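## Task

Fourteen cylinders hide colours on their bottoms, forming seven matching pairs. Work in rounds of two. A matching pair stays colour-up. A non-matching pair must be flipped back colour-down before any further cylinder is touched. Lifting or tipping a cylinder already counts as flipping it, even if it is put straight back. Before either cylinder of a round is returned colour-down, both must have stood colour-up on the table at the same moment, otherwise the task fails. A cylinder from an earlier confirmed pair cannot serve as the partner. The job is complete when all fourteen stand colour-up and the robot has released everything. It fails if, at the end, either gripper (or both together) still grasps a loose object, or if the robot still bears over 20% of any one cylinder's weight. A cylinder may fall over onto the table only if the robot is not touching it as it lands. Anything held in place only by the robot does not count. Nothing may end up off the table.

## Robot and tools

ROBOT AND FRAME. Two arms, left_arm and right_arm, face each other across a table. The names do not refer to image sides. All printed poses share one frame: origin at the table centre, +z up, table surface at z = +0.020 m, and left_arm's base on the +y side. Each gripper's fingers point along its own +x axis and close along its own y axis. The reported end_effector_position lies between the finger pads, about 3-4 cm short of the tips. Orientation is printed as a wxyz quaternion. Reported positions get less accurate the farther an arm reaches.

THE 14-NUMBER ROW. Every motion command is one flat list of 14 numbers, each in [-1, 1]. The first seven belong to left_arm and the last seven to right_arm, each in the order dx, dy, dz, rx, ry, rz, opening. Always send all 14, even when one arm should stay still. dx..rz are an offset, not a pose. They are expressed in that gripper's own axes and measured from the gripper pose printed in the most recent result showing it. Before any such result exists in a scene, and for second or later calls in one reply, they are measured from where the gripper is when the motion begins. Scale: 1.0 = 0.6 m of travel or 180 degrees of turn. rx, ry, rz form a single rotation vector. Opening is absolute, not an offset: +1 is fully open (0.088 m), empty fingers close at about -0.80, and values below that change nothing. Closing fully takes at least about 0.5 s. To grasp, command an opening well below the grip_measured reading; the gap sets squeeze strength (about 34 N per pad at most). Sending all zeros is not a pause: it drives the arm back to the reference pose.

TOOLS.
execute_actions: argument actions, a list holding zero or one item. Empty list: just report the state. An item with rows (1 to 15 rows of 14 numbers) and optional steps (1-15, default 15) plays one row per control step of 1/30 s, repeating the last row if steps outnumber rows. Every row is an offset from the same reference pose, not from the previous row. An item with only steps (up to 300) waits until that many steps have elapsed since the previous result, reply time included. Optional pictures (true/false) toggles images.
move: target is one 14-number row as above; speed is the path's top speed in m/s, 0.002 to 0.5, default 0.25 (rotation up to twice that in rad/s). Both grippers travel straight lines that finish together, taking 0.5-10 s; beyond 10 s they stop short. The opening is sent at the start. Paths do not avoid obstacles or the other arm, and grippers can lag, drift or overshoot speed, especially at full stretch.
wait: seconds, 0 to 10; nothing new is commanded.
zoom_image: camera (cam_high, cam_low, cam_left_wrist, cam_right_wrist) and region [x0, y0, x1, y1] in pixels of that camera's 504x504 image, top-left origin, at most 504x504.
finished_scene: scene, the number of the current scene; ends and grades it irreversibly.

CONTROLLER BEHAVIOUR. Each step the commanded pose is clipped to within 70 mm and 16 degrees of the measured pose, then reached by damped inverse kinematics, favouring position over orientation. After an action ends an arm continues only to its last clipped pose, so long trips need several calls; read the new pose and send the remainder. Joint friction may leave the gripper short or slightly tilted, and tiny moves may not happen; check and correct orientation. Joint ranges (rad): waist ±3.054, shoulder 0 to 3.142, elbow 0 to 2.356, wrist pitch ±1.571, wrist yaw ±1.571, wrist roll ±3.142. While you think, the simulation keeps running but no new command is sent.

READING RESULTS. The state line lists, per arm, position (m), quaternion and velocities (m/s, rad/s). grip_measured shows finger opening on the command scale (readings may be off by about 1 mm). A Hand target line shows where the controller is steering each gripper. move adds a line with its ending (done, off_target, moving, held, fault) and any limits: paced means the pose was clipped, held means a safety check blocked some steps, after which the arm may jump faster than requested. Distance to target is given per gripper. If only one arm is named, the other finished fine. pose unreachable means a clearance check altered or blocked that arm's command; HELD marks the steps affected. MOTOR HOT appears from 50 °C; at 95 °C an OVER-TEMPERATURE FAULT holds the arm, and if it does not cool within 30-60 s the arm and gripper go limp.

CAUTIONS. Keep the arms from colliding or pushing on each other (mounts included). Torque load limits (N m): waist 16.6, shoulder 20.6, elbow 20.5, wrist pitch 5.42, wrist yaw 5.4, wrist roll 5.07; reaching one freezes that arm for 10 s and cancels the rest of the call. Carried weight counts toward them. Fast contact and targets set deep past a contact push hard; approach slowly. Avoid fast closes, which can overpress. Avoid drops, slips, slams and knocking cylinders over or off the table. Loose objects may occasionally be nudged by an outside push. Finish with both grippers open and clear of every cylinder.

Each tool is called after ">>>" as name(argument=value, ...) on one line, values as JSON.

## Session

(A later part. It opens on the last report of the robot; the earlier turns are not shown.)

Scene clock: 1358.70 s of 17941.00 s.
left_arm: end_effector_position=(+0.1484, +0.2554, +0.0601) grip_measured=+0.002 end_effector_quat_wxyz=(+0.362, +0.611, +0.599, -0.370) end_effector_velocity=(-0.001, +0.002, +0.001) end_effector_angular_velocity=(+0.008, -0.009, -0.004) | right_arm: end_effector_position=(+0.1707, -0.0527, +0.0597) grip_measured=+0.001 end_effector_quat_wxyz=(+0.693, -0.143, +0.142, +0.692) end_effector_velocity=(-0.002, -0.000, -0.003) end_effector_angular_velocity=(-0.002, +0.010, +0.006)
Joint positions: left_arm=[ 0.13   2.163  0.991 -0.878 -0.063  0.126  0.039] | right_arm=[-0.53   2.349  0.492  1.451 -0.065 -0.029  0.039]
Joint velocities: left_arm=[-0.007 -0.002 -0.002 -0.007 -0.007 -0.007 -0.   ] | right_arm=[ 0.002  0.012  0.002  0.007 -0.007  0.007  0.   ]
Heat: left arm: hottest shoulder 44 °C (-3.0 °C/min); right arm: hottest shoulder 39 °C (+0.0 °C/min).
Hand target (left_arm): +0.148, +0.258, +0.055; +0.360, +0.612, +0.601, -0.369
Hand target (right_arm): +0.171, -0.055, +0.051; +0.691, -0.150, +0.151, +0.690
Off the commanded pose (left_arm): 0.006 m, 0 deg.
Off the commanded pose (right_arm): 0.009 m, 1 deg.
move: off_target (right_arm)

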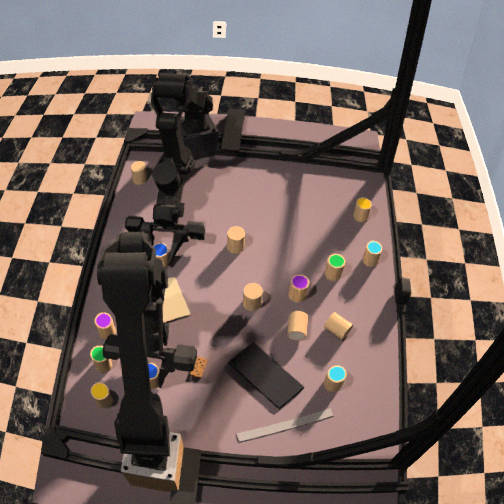

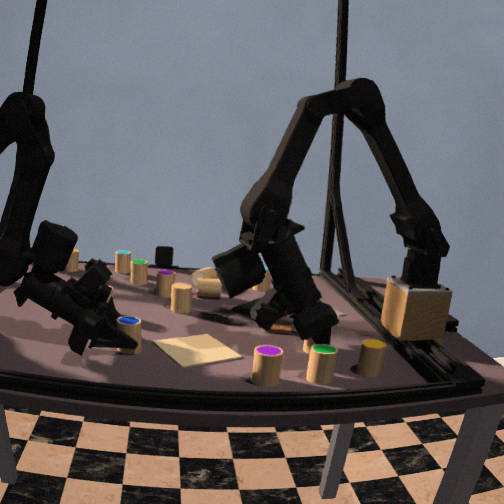

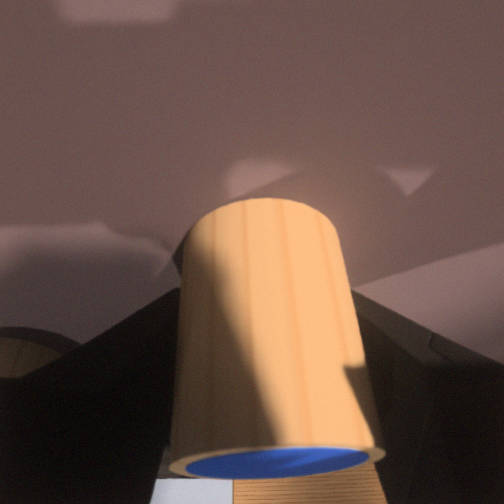

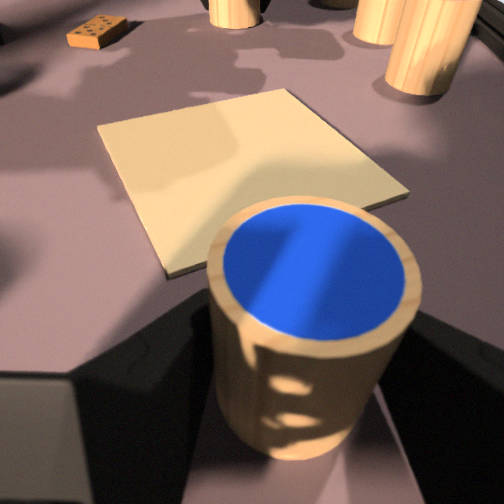

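>>> execute_actions(actions=[{"rows":[[0,0,0,0,0,0,0.5,0,0,0,0,0,0,0.5]],"steps":5}], pictures=false)

>>> move(target=[-0.105,0,-0.055,0,0,0,0.5, -0.05,0,0.11,0,0,0,0.5], speed=0.3)

Scene clock: 1362.87 s of 17941.00 s.
left_arm: end_effector_position=(+0.1485, +0.2548, +0.0595) grip_measured=+0.273 end_effector_quat_wxyz=(+0.363, +0.610, +0.599, -0.371) end_effector_velocity=(-0.001, +0.012, +0.009) end_effector_angular_velocity=(+0.071, -0.008, +0.014) | right_arm: end_effector_position=(+0.1706, -0.0528, +0.0589) grip_measured=+0.279 end_effector_quat_wxyz=(+0.693, -0.143, +0.143, +0.692) end_effector_velocity=(-0.000, +0.001, +0.002) end_effector_angular_velocity=(+0.003, -0.004, +0.007)
Joint positions: left_arm=[ 0.13   2.163  0.991 -0.873 -0.064  0.126  0.052] | right_arm=[-0.53   2.35   0.493  1.448 -0.065 -0.029  0.053]
Joint velocities: left_arm=[-0.002 -0.002  0.007 -0.081 -0.007 -0.022  0.172] | right_arm=[-0.002 -0.007  0.002 -0.007 -0.007 -0.007  0.173]
Heat: left arm: hottest shoulder 43 °C (-3.0 °C/min); right arm: hottest shoulder 38 °C (-1.0 °C/min).
Hand target (left_arm): +0.148, +0.255, +0.060; +0.362, +0.611, +0.599, -0.370
Hand target (right_arm): +0.171, -0.053, +0.060; +0.693, -0.142, +0.142, +0.692
Off the commanded pose (left_arm): 0.001 m, 0 deg.
Off the commanded pose (right_arm): 0.001 m, 0 deg.
Steps of this call (steps 1 to 120: nothing new was sent; steps 121 to 125: all 5 steps of this action). Readings (end_effector_position):
121: left_arm (+0.1484, +0.2551, +0.0597) | right_arm (+0.1707, -0.0524, +0.0598)
122: left_arm (+0.1485, +0.2552, +0.0598) | right_arm (+0.1707, -0.0523, +0.0599)
124: left_arm (+0.1486, +0.2546, +0.0594) | right_arm (+0.1706, -0.0527, +0.0590)
125: the state above

Scene clock: 1364.17 s of 17941.00 s.
left_arm: end_effector_position=(+0.1480, +0.2588, +0.1278) grip_measured=+0.500 end_effector_quat_wxyz=(+0.357, +0.613, +0.602, -0.366) end_effector_velocity=(-0.000, +0.005, +0.002) end_effector_angular_velocity=(+0.027, -0.007, +0.001) | right_arm: end_effector_position=(+0.1706, -0.0528, +0.1279) grip_measured=+0.500 end_effector_quat_wxyz=(+0.692, -0.145, +0.145, +0.692) end_effector_velocity=(-0.000, -0.002, +0.000) end_effector_angular_velocity=(-0.017, -0.003, +0.007)
Joint positions: left_arm=[ 0.13   1.97   1.04  -1.135 -0.064  0.126  0.063] | right_arm=[-0.53   1.944  0.447  1.081 -0.065 -0.029  0.063]
Joint velocities: left_arm=[-0.002  0.002 -0.002 -0.022 -0.007 -0.007 -0.   ] | right_arm=[-0.002 -0.022 -0.002 -0.037 -0.007 -0.007 -0.   ]
Heat: left arm: hottest shoulder 43 °C (-3.0 °C/min); right arm: hottest shoulder 38 °C (+0.0 °C/min).
Hand target (left_arm): +0.149, +0.255, +0.131; +0.362, +0.611, +0.599, -0.371
Hand target (right_arm): +0.170, -0.054, +0.131; +0.693, -0.143, +0.143, +0.692
Off the commanded pose (left_arm): 0.005 m, 1 deg.
Off the commanded pose (right_arm): 0.004 m, 0 deg.
move: done

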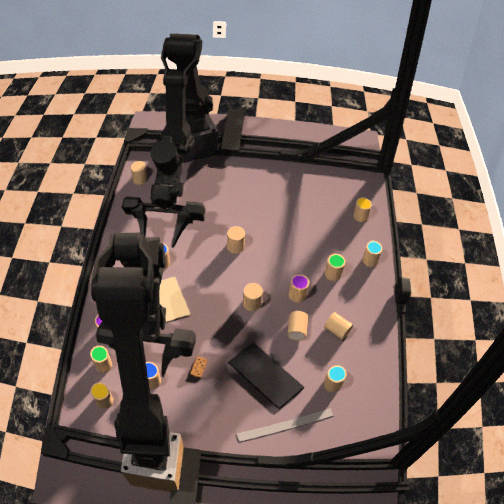

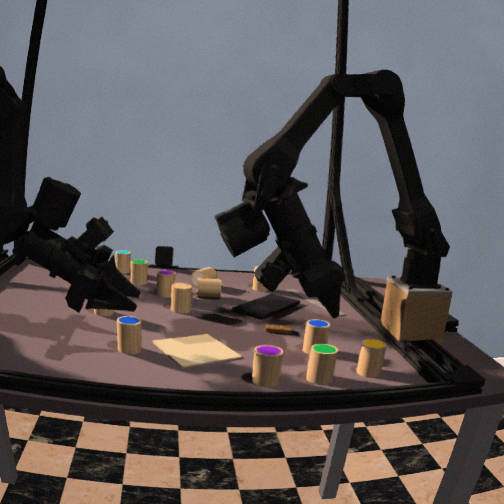

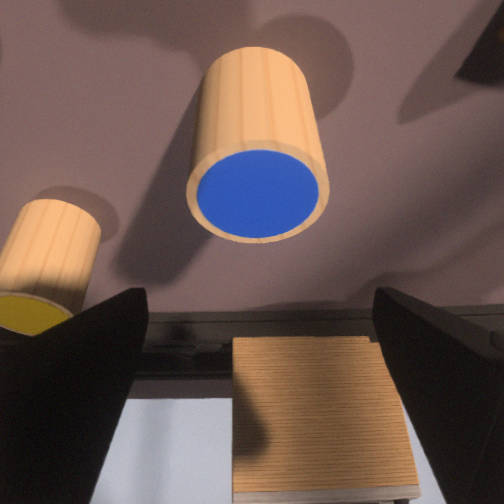

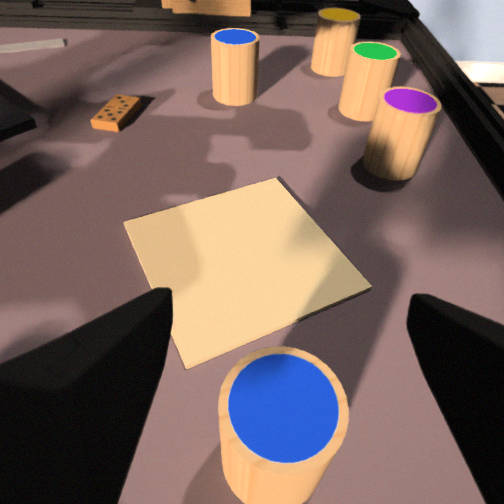

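>>> move(target=[-0.153,-0.277,0.239,0.083,-0.5,-0.025,0.5, -0.387,-0.059,-0.176,0.115,0.5,-0.046,0.4], speed=0.5)

Scene clock: 1376.40 s of 17941.00 s.
left_arm: end_effector_position=(-0.0234, +0.0906, +0.1445) grip_measured=+0.500 end_effector_quat_wxyz=(+0.588, +0.184, +0.151, -0.773) end_effector_velocity=(+0.001, -0.004, +0.005) end_effector_angular_velocity=(-0.031, +0.009, +0.020) | right_arm: end_effector_position=(+0.2032, -0.3094, +0.1247) grip_measured=+0.400 end_effector_quat_wxyz=(+0.448, -0.479, +0.691, +0.304) end_effector_velocity=(-0.005, -0.004, +0.001) end_effector_angular_velocity=(-0.017, +0.031, -0.005)
Joint positions: left_arm=[-0.37   1.96   0.513  0.965 -0.092 -0.067  0.063] | right_arm=[-0.812  1.622  0.745 -1.12   0.004  0.013  0.059]
Joint velocities: left_arm=[-0.002  0.007  0.002  0.037 -0.022 -0.007 -0.   ] | right_arm=[-0.002  0.002 -0.002 -0.022 -0.022 -0.007 -0.   ]
Heat: left arm: hottest shoulder 44 °C (-1.0 °C/min); right arm: hottest shoulder 38 °C (+1.0 °C/min).
Hand target (left_arm): -0.023, +0.093, +0.141; -0.587, -0.188, -0.151, +0.773
Hand target (right_arm): +0.205, -0.308, +0.125; +0.448, -0.480, +0.691, +0.303
Off the commanded pose (left_arm): 0.005 m, 1 deg.
Off the commanded pose (right_arm): 0.003 m, 1 deg.
After step 90, 7.00 s passed at rest.
move: done

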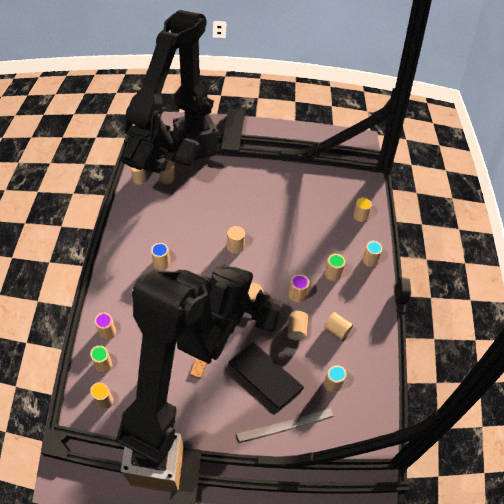

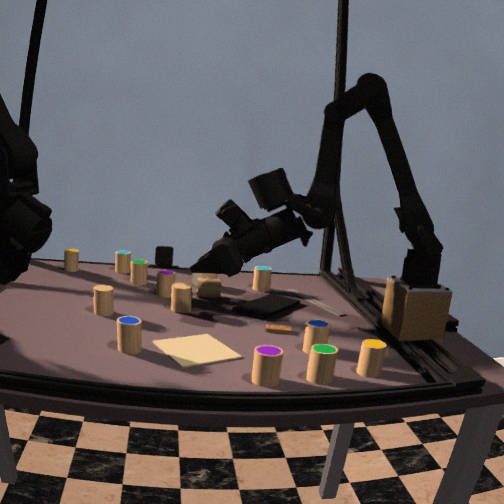

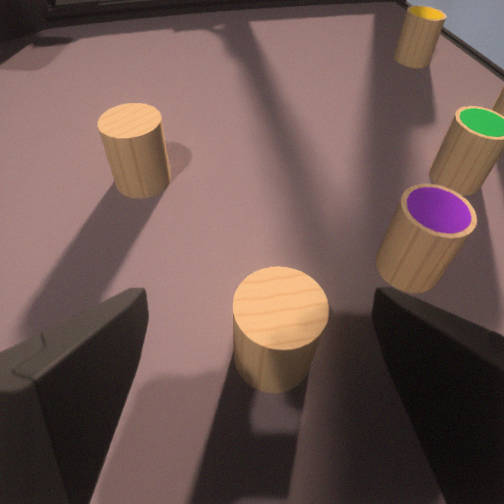

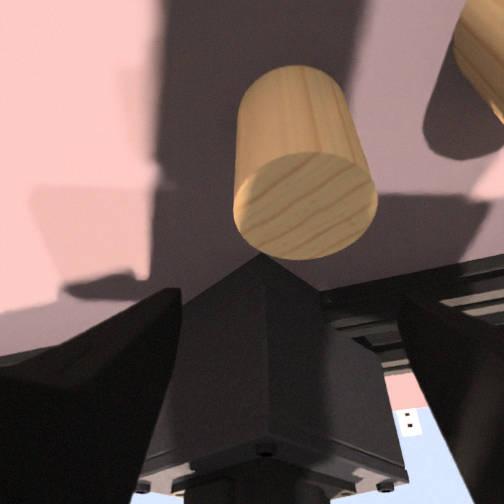

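>>> move(target=[0,0,0,0,0,0,0.5, 0.097,-0.008,0.044,0,0,0,0.4], speed=0.15)

Scene clock: 1384.17 s of 17941.00 s.
left_arm: end_effector_position=(-0.0236, +0.0907, +0.1443) grip_measured=+0.500 end_effector_quat_wxyz=(+0.588, +0.184, +0.150, -0.773) end_effector_velocity=(+0.001, +0.001, -0.001) end_effector_angular_velocity=(+0.007, +0.000, +0.007) | right_arm: end_effector_position=(+0.2089, -0.3082, +0.0627) grip_measured=+0.400 end_effector_quat_wxyz=(+0.453, -0.476, +0.689, +0.307) end_effector_velocity=(-0.002, -0.004, +0.000) end_effector_angular_velocity=(-0.010, +0.008, -0.012)
Joint positions: left_arm=[-0.37   1.962  0.513  0.967 -0.092 -0.066  0.063] | right_arm=[-0.837  1.826  0.653 -0.811  0.013 -0.01   0.059]
Joint velocities: left_arm=[-0.002 -0.002 -0.002 -0.007 -0.007 -0.007  0.   ] | right_arm=[-0.002 -0.002 -0.007 -0.007 -0.007  0.007 -0.   ]
Heat: left arm: hottest shoulder 43 °C (-1.0 °C/min); right arm: hottest shoulder 37 °C (+0.0 °C/min).
Hand target (left_arm): -0.024, +0.091, +0.145; -0.588, -0.184, -0.151, +0.773
Hand target (right_arm): +0.209, -0.312, +0.061; +0.448, -0.479, +0.691, +0.304
Off the commanded pose (left_arm): 0.000 m, 0 deg.
Off the commanded pose (right_arm): 0.004 m, 1 deg.
After step 90, 3.87 s passed at rest.
move: done

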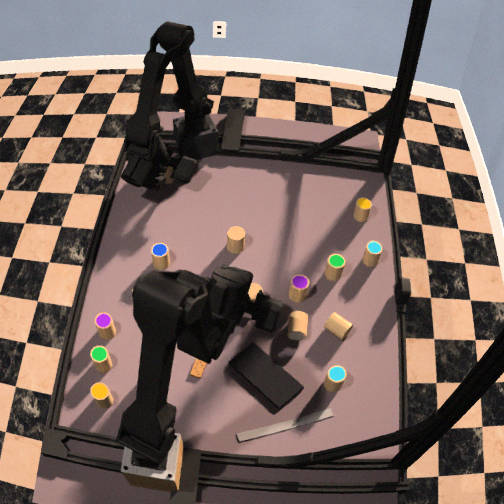

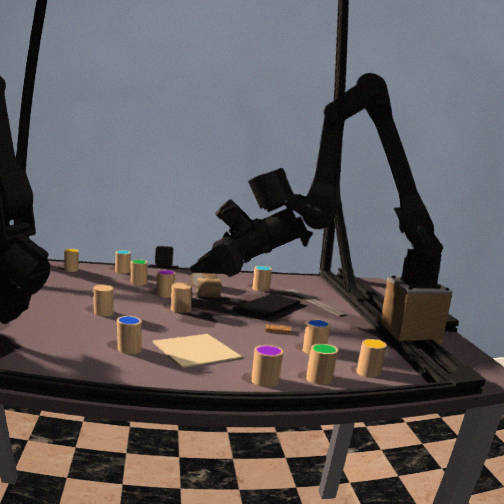

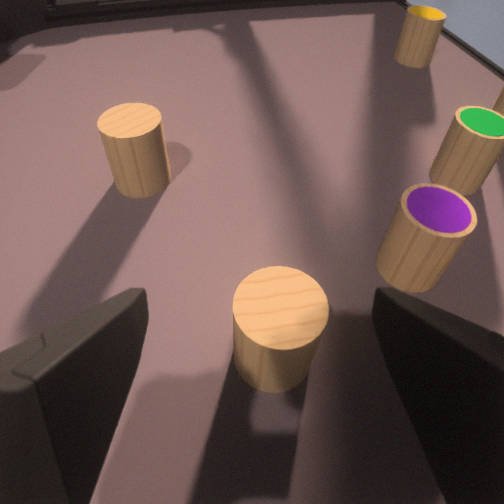

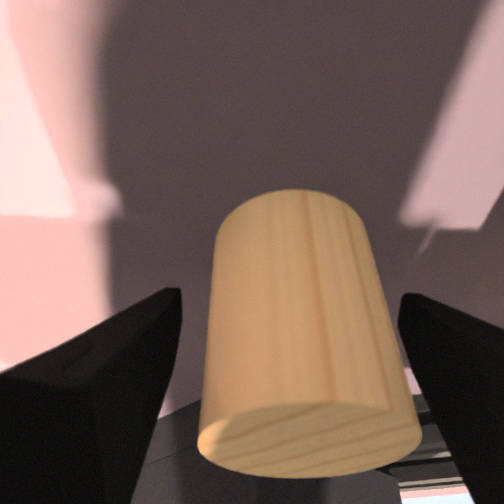

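>>> execute_actions(actions=[{"rows":[[0,0,0,0,0,0,0.5,0,0,0,0,0,0,-0.3]],"steps":8}], pictures=false)

>>> move(target=[0,0,0,0,0,0,0.5, -0.102,0,0.046,0,0,0,-0.3], speed=0.25)

>>> move(target=[0,0,0,0,0,0,0.5, 0.089,0.6,-0.055,0,-0.508,0,-0.3], speed=0.5)

Scene clock: 1393.07 s of 17941.00 s.
left_arm: end_effector_position=(-0.0235, +0.0907, +0.1442) grip_measured=+0.500 end_effector_quat_wxyz=(+0.588, +0.184, +0.151, -0.773) end_effector_velocity=(-0.003, +0.002, +0.002) end_effector_angular_velocity=(-0.004, +0.012, -0.010) | right_arm: end_effector_position=(+0.2089, -0.3086, +0.0627) grip_measured=-0.001 end_effector_quat_wxyz=(+0.452, -0.477, +0.689, +0.307) end_effector_velocity=(-0.001, +0.000, +0.001) end_effector_angular_velocity=(+0.001, +0.010, +0.001)
Joint positions: left_arm=[-0.37   1.962  0.513  0.966 -0.092 -0.066  0.063] | right_arm=[-0.837  1.826  0.653 -0.812  0.013 -0.01   0.039]
Joint velocities: left_arm=[-0.007 -0.007 -0.007  0.007  0.007 -0.007  0.   ] | right_arm=[-0.002 -0.002  0.002 -0.007 -0.007 -0.007 -0.   ]
Heat: left arm: hottest shoulder 43 °C (-1.0 °C/min); right arm: hottest shoulder 36 °C (-2.0 °C/min).
Hand target (left_arm): -0.024, +0.091, +0.144; -0.588, -0.184, -0.150, +0.773
Hand target (right_arm): +0.209, -0.308, +0.063; +0.452, -0.476, +0.689, +0.307
Off the commanded pose (left_arm): 0.000 m, 0 deg.
Off the commanded pose (right_arm): 0.000 m, 0 deg.
Steps of this call (steps 1 to 90: nothing new was sent; then 5.63 s passed at rest; steps 91 to 98: all 8 steps of this action). Readings (end_effector_position):
91: left_arm (-0.0235, +0.0907, +0.1442) | right_arm (+0.2089, -0.3083, +0.0626)
92: left_arm (-0.0235, +0.0907, +0.1442) | right_arm (+0.2089, -0.3083, +0.0626)
94: left_arm (-0.0235, +0.0907, +0.1442) | right_arm (+0.2088, -0.3086, +0.0627)
98: the state above

Scene clock: 1394.10 s of 17941.00 s.
left_arm: end_effector_position=(-0.0235, +0.0907, +0.1442) grip_measured=+0.500 end_effector_quat_wxyz=(+0.588, +0.184, +0.151, -0.773) end_effector_velocity=(+0.001, +0.001, +0.000) end_effector_angular_velocity=(-0.002, +0.004, +0.007) | right_arm: end_effector_position=(+0.2258, -0.2641, +0.1076) grip_measured=-0.001 end_effector_quat_wxyz=(+0.453, -0.477, +0.688, +0.307) end_effector_velocity=(-0.001, -0.000, +0.003) end_effector_angular_velocity=(-0.008, +0.013, +0.001)
Joint positions: left_arm=[-0.37   1.962  0.513  0.966 -0.092 -0.066  0.063] | right_arm=[-0.833  1.827  0.912 -1.068  0.013 -0.006  0.039]
Joint velocities: left_arm=[-0.002 -0.002 -0.007  0.007 -0.007 -0.007 -0.   ] | right_arm=[-0.002  0.002  0.012 -0.022 -0.007 -0.007 -0.   ]
Heat: left arm: hottest shoulder 43 °C (-1.0 °C/min); right arm: hottest shoulder 36 °C (-2.0 °C/min).
Hand target (left_arm): -0.024, +0.091, +0.144; -0.588, -0.184, -0.151, +0.773
Hand target (right_arm): +0.226, -0.262, +0.108; +0.452, -0.476, +0.689, +0.307
Off the commanded pose (left_arm): 0.000 m, 0 deg.
Off the commanded pose (right_arm): 0.002 m, 0 deg.
move: done

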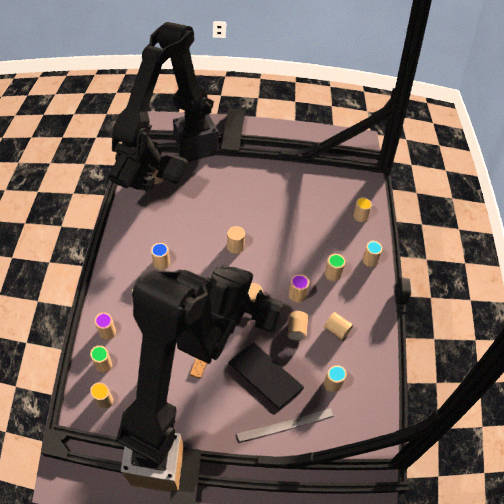

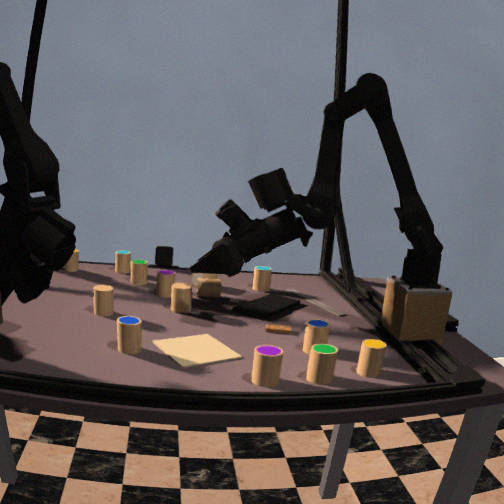

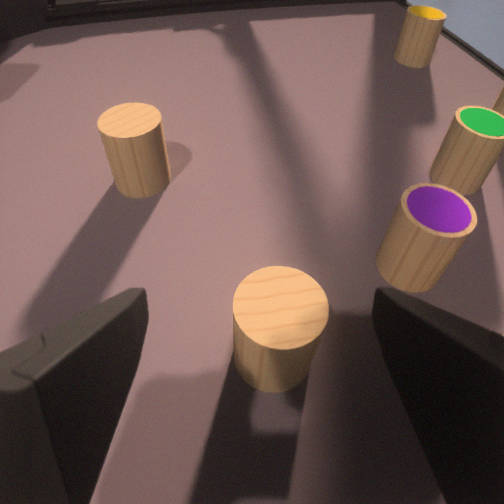

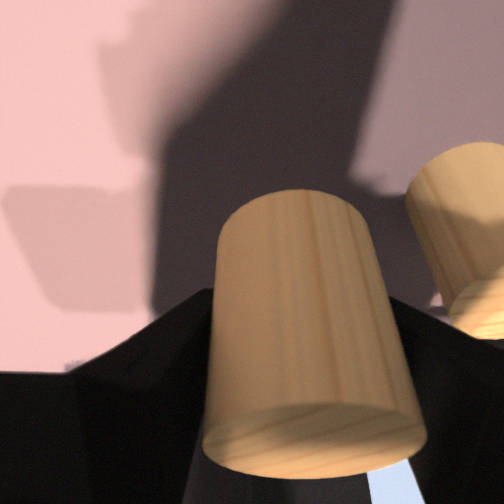

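Scene clock: 1396.30 s of 17941.00 s.
left_arm: end_effector_position=(-0.0235, +0.0907, +0.1442) grip_measured=+0.500 end_effector_quat_wxyz=(+0.588, +0.184, +0.151, -0.773) end_effector_velocity=(-0.001, +0.002, -0.001) end_effector_angular_velocity=(+0.010, +0.007, -0.006) | right_arm: end_effector_position=(-0.1288, -0.1893, +0.0692) grip_measured=-0.004 end_effector_quat_wxyz=(+0.804, -0.115, +0.169, +0.558) end_effector_velocity=(+0.003, +0.000, +0.000) end_effector_angular_velocity=(-0.006, -0.036, -0.011)
Joint positions: left_arm=[-0.37   1.962  0.513  0.966 -0.092 -0.066  0.063] | right_arm=[ 0.743  2.331  1.149 -0.356  1.158  1.538  0.039]
Joint velocities: left_arm=[-0.002 -0.002 -0.002 -0.007  0.007 -0.007 -0.   ] | right_arm=[-0.002  0.012  0.022 -0.066  0.007  0.022 -0.   ]
Heat: left arm: hottest shoulder 43 °C (-1.0 °C/min); right arm: hottest shoulder 36 °C (-2.0 °C/min).
Hand target (left_arm): -0.024, +0.091, +0.144; -0.588, -0.184, -0.150, +0.773
Hand target (right_arm): -0.130, -0.189, +0.067; +0.805, -0.115, +0.166, +0.558
Off the commanded pose (left_arm): 0.000 m, 0 deg.
Off the commanded pose (right_arm): 0.005 m, 2 deg.
move: done

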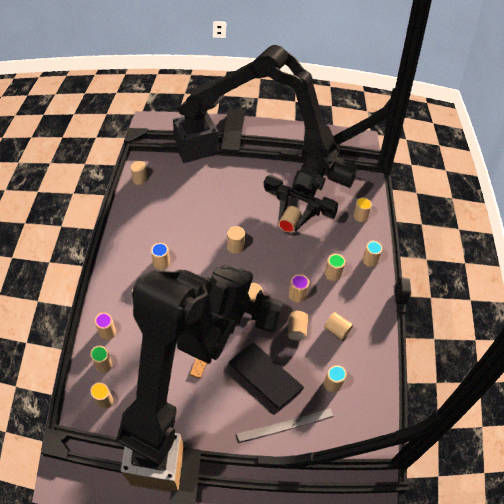

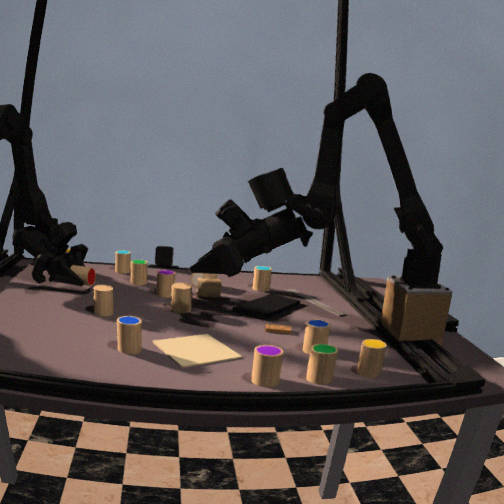

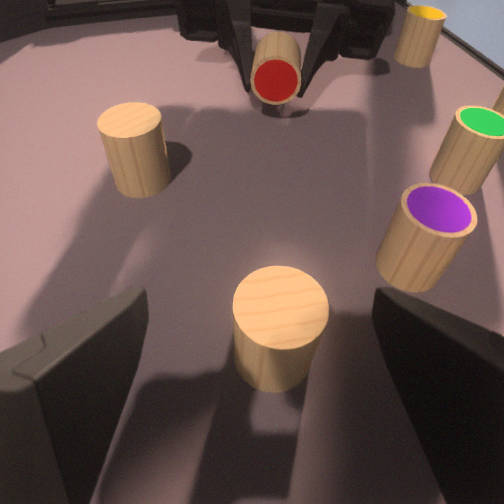

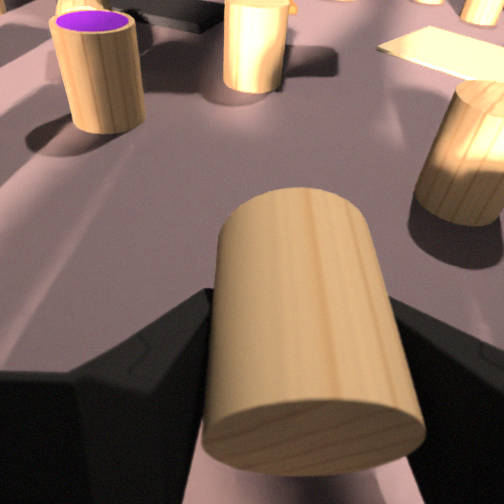

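>>> move(target=[0.262,0.124,0.12,0,0,0,0.5, 0.015,0,-0.034,0,0,0,-0.3], speed=0.3)

>>> execute_actions(actions=[{"rows":[[0,0,0,0,0,0,0.5,0,0,0,0,0,0,0.5],[0,0,0,0,0,0,0.5,0,0,0,0,0,0,0.5],[0,0,0,0,0,0,0.5,0,0,0,0,0,0,0.5],[0,0,0,0,0,0,0.5,0,0,0,0,0,0,0.5],[0,0,0,0,0,0,0.5,-0.005,0,0.011,0,0,0,0.5],[0,0,0,0,0,0,0.5,-0.01,0,0.022,0,0,0,0.5],[0,0,0,0,0,0,0.5,-0.016,0,0.033,0,0,0,0.5]],"steps":15}])

Scene clock: 1403.53 s of 17941.00 s.
left_arm: end_effector_position=(+0.0046, -0.0927, +0.1345) grip_measured=+0.500 end_effector_quat_wxyz=(+0.589, +0.185, +0.151, -0.772) end_effector_velocity=(-0.006, -0.001, +0.002) end_effector_angular_velocity=(+0.003, +0.023, -0.004) | right_arm: end_effector_position=(-0.1293, -0.1890, +0.0517) grip_measured=-0.004 end_effector_quat_wxyz=(+0.804, -0.111, +0.171, +0.559) end_effector_velocity=(+0.004, -0.001, -0.002) end_effector_angular_velocity=(-0.019, -0.029, +0.001)
Joint positions: left_arm=[-0.156  2.369  1.304  0.581  0.093  0.032  0.063] | right_arm=[ 0.743  2.386  1.152 -0.294  1.16   1.538  0.039]
Joint velocities: left_arm=[-0.007  0.002  0.012 -0.007  0.007 -0.022 -0.   ] | right_arm=[-0.002  0.002 -0.002 -0.022 -0.007 -0.007 -0.   ]
Heat: left arm: hottest shoulder 43 °C (-1.0 °C/min); right arm: hottest shoulder 36 °C (-3.0 °C/min).
Hand target (left_arm): +0.004, -0.095, +0.134; -0.588, -0.185, -0.150, +0.773
Hand target (right_arm): -0.129, -0.189, +0.047; +0.804, -0.115, +0.169, +0.558
Off the commanded pose (left_arm): 0.003 m, 0 deg.
Off the commanded pose (right_arm): 0.005 m, 1 deg.
move: done

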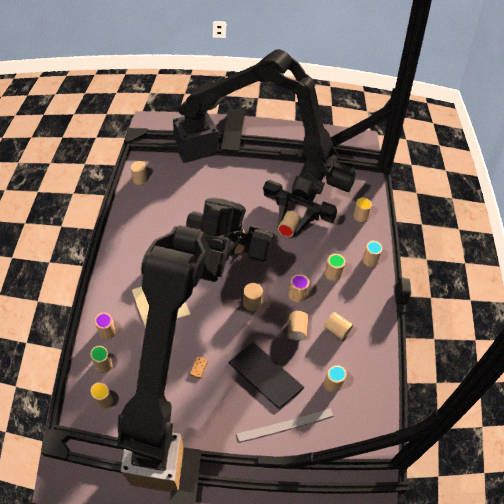

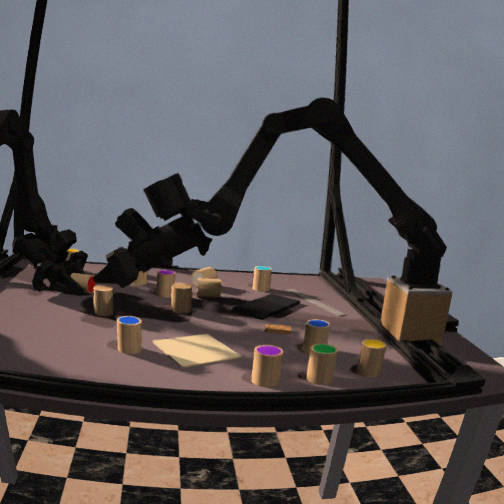

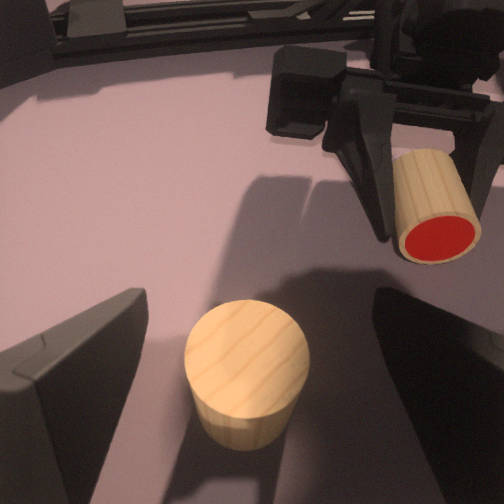

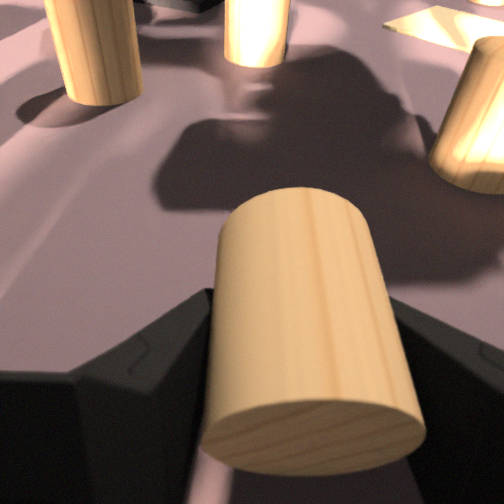

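Scene clock: 1404.03 s of 17941.00 s.
left_arm: end_effector_position=(+0.0046, -0.0927, +0.1345) grip_measured=+0.500 end_effector_quat_wxyz=(+0.589, +0.185, +0.151, -0.772) end_effector_velocity=(-0.000, +0.001, -0.001) end_effector_angular_velocity=(+0.005, -0.011, +0.001) | right_arm: end_effector_position=(-0.1278, -0.1899, +0.0685) grip_measured=+0.497 end_effector_quat_wxyz=(+0.805, -0.116, +0.168, +0.558) end_effector_velocity=(+0.009, -0.002, +0.001) end_effector_angular_velocity=(-0.016, -0.061, +0.000)
Joint positions: left_arm=[-0.156  2.369  1.304  0.581  0.093  0.032  0.063] | right_arm=[ 0.744  2.333  1.147 -0.359  1.16   1.543  0.063]
Joint velocities: left_arm=[-0.002 -0.002 -0.002 -0.007 -0.007  0.007 -0.   ] | right_arm=[-0.002 -0.002 -0.007 -0.051  0.007 -0.007  0.001]
Heat: left arm: hottest shoulder 43 °C (-1.0 °C/min); right arm: hottest shoulder 36 °C (-3.0 °C/min).
Hand target (left_arm): +0.005, -0.093, +0.134; -0.589, -0.185, -0.151, +0.772
Hand target (right_arm): -0.129, -0.190, +0.074; +0.804, -0.111, +0.171, +0.559
Off the commanded pose (left_arm): 0.000 m, 0 deg.
Off the commanded pose (right_arm): 0.005 m, 1 deg.
Steps of this call (steps 1 to 15: all 15 steps of this action). Readings (end_effector_position):
1: left_arm (+0.0046, -0.0927, +0.1345) | right_arm (-0.1293, -0.1890, +0.0517)
2: left_arm (+0.0046, -0.0927, +0.1345) | right_arm (-0.1293, -0.1890, +0.0517)
4: left_arm (+0.0046, -0.0927, +0.1345) | right_arm (-0.1293, -0.1890, +0.0517)
8: left_arm (+0.0046, -0.0927, +0.1345) | right_arm (-0.1264, -0.1901, +0.0573)
15: the state above

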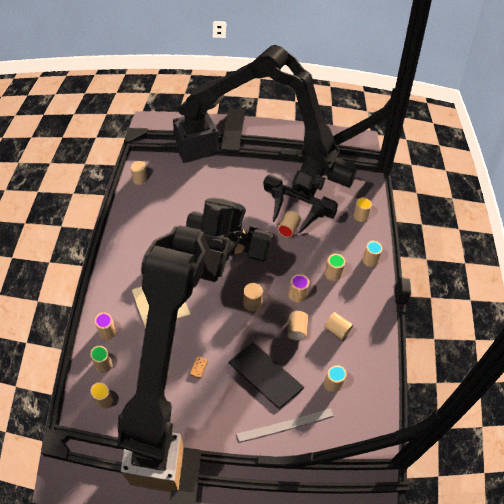

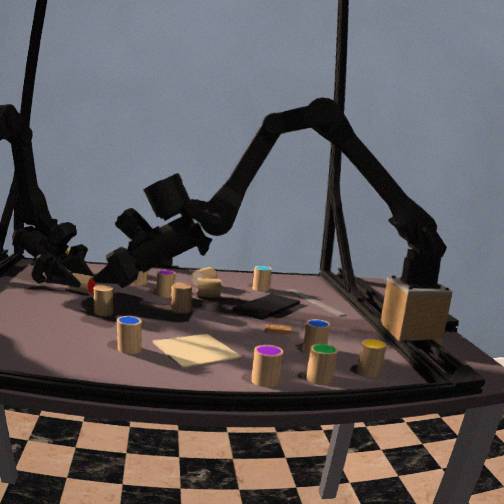

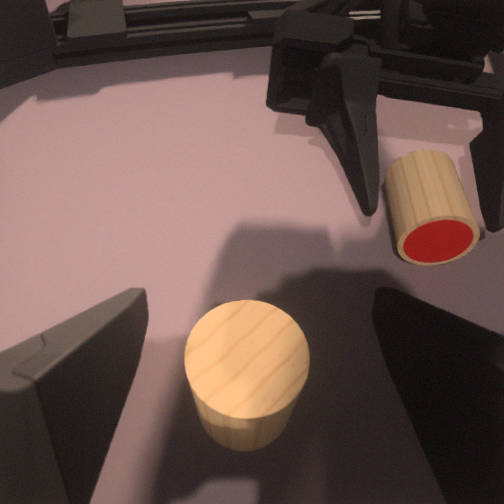

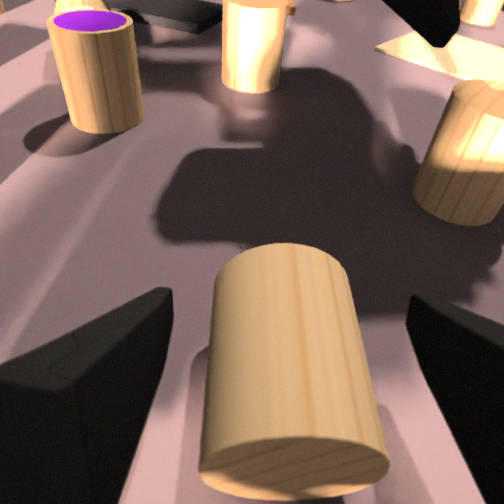

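>>> move(target=[0.068,0.007,-0.082,0,0,0,0.5, 0,0,0.005,0,0,0,0.5], speed=0.15)

Scene clock: 1409.23 s of 17941.00 s.
left_arm: end_effector_position=(+0.0036, -0.1038, +0.0720) grip_measured=+0.500 end_effector_quat_wxyz=(+0.589, +0.187, +0.152, -0.771) end_effector_velocity=(-0.000, +0.001, -0.001) end_effector_angular_velocity=(+0.008, +0.002, +0.007) | right_arm: end_effector_position=(-0.1275, -0.1896, +0.0687) grip_measured=+0.500 end_effector_quat_wxyz=(+0.805, -0.118, +0.166, +0.558) end_effector_velocity=(+0.001, +0.001, +0.002) end_effector_angular_velocity=(+0.004, -0.011, +0.000)
Joint positions: left_arm=[-0.154  2.578  1.398  0.69   0.094  0.034  0.063] | right_arm=[ 0.743  2.332  1.147 -0.36   1.16   1.537  0.064]
Joint velocities: left_arm=[-0.002 -0.002 -0.002 -0.007 -0.007 -0.007  0.   ] | right_arm=[-0.002 -0.002  0.002 -0.007  0.007 -0.007 -0.   ]
Heat: left arm: hottest shoulder 44 °C (-1.0 °C/min); right arm: hottest shoulder 37 °C (-3.0 °C/min).
Hand target (left_arm): +0.005, -0.106, +0.072; -0.589, -0.185, -0.151, +0.772
Hand target (right_arm): -0.127, -0.189, +0.071; +0.805, -0.116, +0.168, +0.558
Off the commanded pose (left_arm): 0.003 m, 0 deg.
Off the commanded pose (right_arm): 0.003 m, 0 deg.
After step 90, 1.23 s passed at rest.
move: done

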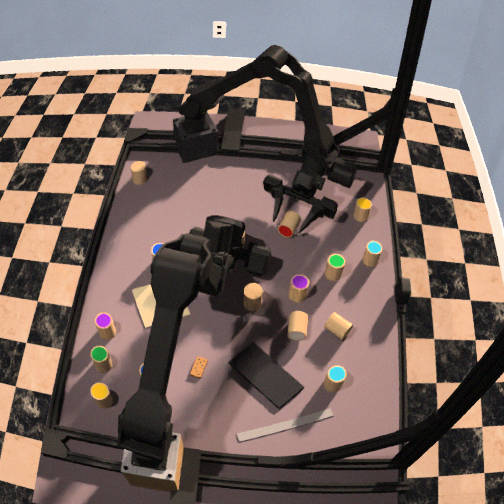

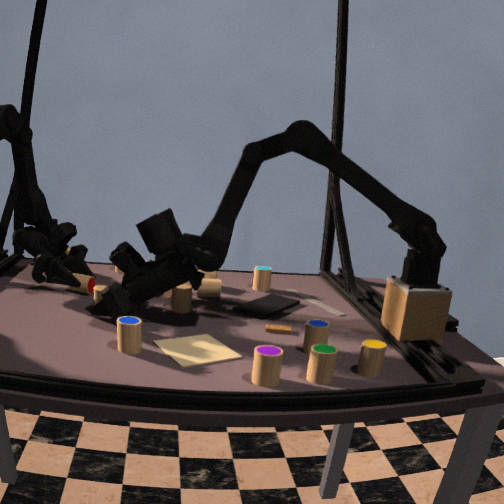

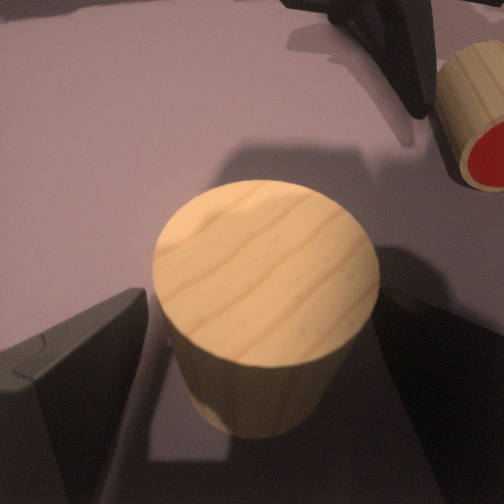

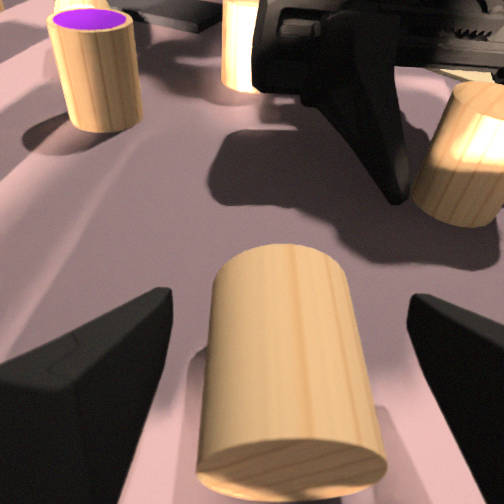

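>>> execute_actions(actions=[{"rows":[[0,0,0,0,0,0,-0.3,0,0,0,0,0,0,0.5]],"steps":8}], pictures=false)

>>> move(target=[-0.047,0.05,0.088,0,0,0,-0.3, 0,0,0,0,0,0,0.5], speed=0.25)

>>> move(target=[-0.304,-0.11,-0.258,0.438,0.421,-0.13,-0.3, 0.04,0.007,0.012,0,0.505,0,0.5], speed=0.5)

Scene clock: 1419.77 s of 17941.00 s.
left_arm: end_effector_position=(+0.0037, -0.1040, +0.0721) grip_measured=+0.011 end_effector_quat_wxyz=(+0.589, +0.187, +0.152, -0.771) end_effector_velocity=(-0.002, +0.002, -0.004) end_effector_angular_velocity=(+0.011, -0.005, -0.012) | right_arm: end_effector_position=(-0.1275, -0.1896, +0.0687) grip_measured=+0.500 end_effector_quat_wxyz=(+0.805, -0.118, +0.166, +0.558) end_effector_velocity=(+0.004, -0.001, -0.002) end_effector_angular_velocity=(-0.024, -0.041, +0.007)
Joint positions: left_arm=[-0.154  2.578  1.398  0.691  0.094  0.034  0.04 ] | right_arm=[ 0.743  2.332  1.147 -0.36   1.16   1.536  0.064]
Joint velocities: left_arm=[-0.002  0.002 -0.002 -0.007  0.007  0.007 -0.   ] | right_arm=[-0.002  0.002 -0.002 -0.022 -0.007 -0.022 -0.   ]
Heat: left arm: hottest shoulder 46 °C (+2.0 °C/min); right arm: hottest shoulder 39 °C (+0.0 °C/min).
Hand target (left_arm): +0.004, -0.104, +0.072; -0.589, -0.187, -0.152, +0.771
Hand target (right_arm): -0.128, -0.190, +0.069; +0.805, -0.119, +0.166, +0.558
Off the commanded pose (left_arm): 0.000 m, 0 deg.
Off the commanded pose (right_arm): 0.000 m, 0 deg.
Steps of this call (steps 1 to 90: nothing new was sent; then 7.27 s passed at rest; steps 91 to 98: all 8 steps of this action). Readings (end_effector_position):
91: left_arm (+0.0036, -0.1039, +0.0720) | right_arm (-0.1275, -0.1896, +0.0687)
92: left_arm (+0.0036, -0.1039, +0.0720) | right_arm (-0.1275, -0.1896, +0.0687)
94: left_arm (+0.0037, -0.1039, +0.0719) | right_arm (-0.1275, -0.1896, +0.0687)
98: the state above

Scene clock: 1420.87 s of 17941.00 s.
left_arm: end_effector_position=(+0.0349, -0.1107, +0.1243) grip_measured=+0.011 end_effector_quat_wxyz=(+0.590, +0.192, +0.157, -0.768) end_effector_velocity=(-0.003, +0.000, +0.001) end_effector_angular_velocity=(+0.004, +0.010, -0.005) | right_arm: end_effector_position=(-0.1275, -0.1896, +0.0687) grip_measured=+0.500 end_effector_quat_wxyz=(+0.805, -0.118, +0.166, +0.558) end_effector_velocity=(+0.002, -0.000, -0.001) end_effector_angular_velocity=(-0.017, -0.023, +0.007)
Joint positions: left_arm=[-0.086  2.428  1.393  0.529  0.15   0.065  0.04 ] | right_arm=[ 0.743  2.332  1.147 -0.36   1.16   1.536  0.064]
Joint velocities: left_arm=[-0.002 -0.002  0.002 -0.007  0.007 -0.007 -0.   ] | right_arm=[-0.002 -0.002 -0.002 -0.007 -0.007 -0.022 -0.   ]
Heat: left arm: hottest shoulder 46 °C (+2.0 °C/min); right arm: hottest shoulder 39 °C (+1.0 °C/min).
Hand target (left_arm): +0.034, -0.112, +0.132; -0.589, -0.187, -0.151, +0.771
Hand target (right_arm): -0.127, -0.190, +0.069; +0.805, -0.118, +0.166, +0.558
Off the commanded pose (left_arm): 0.007 m, 1 deg.
Off the commanded pose (right_arm): 0.000 m, 0 deg.
move: done

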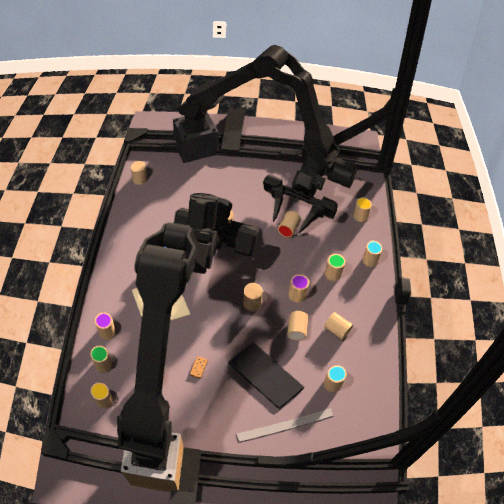

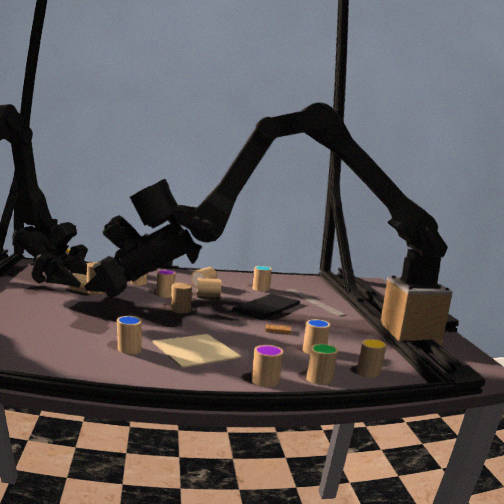

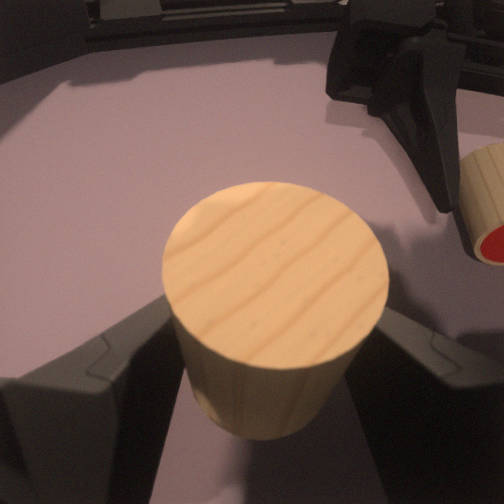

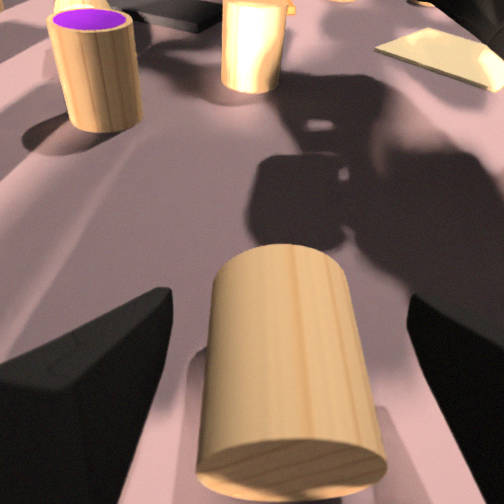

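Scene clock: 1423.37 s of 17941.00 s.
left_arm: end_effector_position=(+0.0286, +0.1327, +0.0781) grip_measured=+0.011 end_effector_quat_wxyz=(+0.001, +0.854, +0.006, -0.521) end_effector_velocity=(+0.000, -0.000, +0.002) end_effector_angular_velocity=(-0.004, -0.008, +0.003) | right_arm: end_effector_position=(-0.1221, -0.1649, +0.0707) grip_measured=+0.500 end_effector_quat_wxyz=(+0.452, -0.477, +0.688, +0.308) end_effector_velocity=(-0.000, -0.000, +0.004) end_effector_angular_velocity=(-0.009, +0.004, +0.003)
Joint positions: left_arm=[-0.415  2.275  1.348 -0.86  -0.426  1.09   0.04 ] | right_arm=[ 0.186  2.394  1.682 -1.094 -0.342  0.967  0.064]
Joint velocities: left_arm=[-0.002 -0.002  0.002 -0.007 -0.007 -0.007 -0.   ] | right_arm=[-0.002 -0.002  0.012 -0.022 -0.007 -0.007 -0.   ]
Heat: left arm: hottest shoulder 46 °C (+3.0 °C/min); right arm: hottest shoulder 39 °C (+1.0 °C/min).
Hand target (left_arm): +0.029, +0.133, +0.077; -0.002, +0.855, +0.005, -0.518
Hand target (right_arm): -0.123, -0.164, +0.067; +0.450, -0.479, +0.689, +0.306
Off the commanded pose (left_arm): 0.002 m, 1 deg.
Off the commanded pose (right_arm): 0.005 m, 1 deg.
move: done

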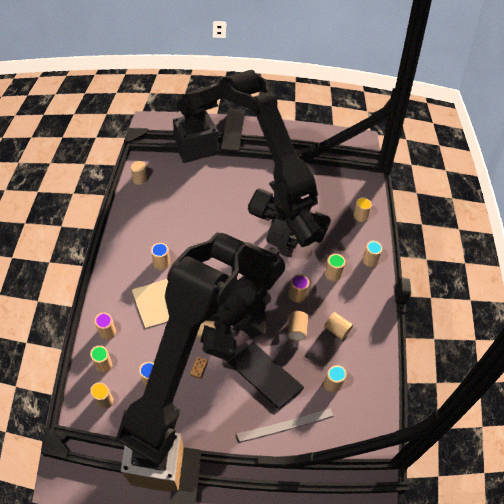

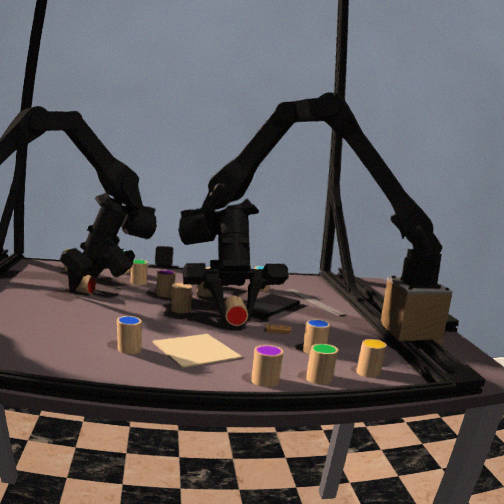

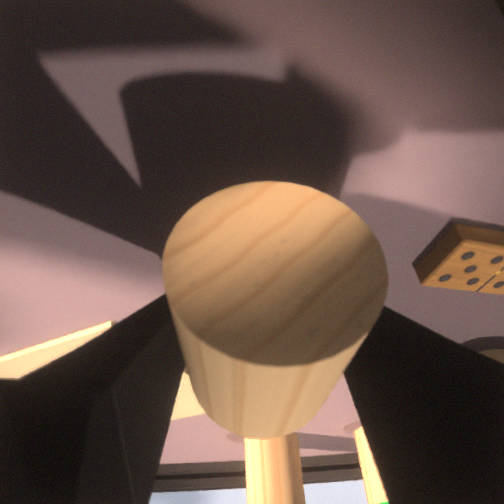

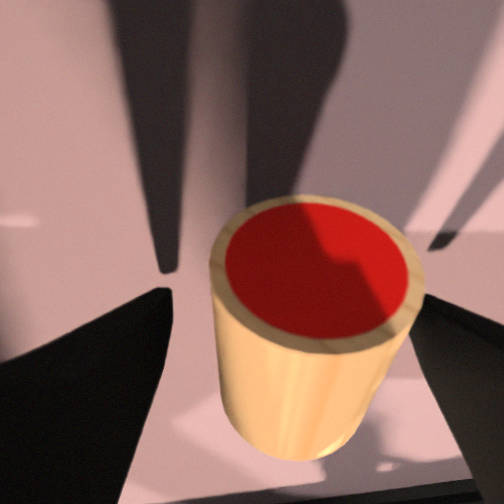

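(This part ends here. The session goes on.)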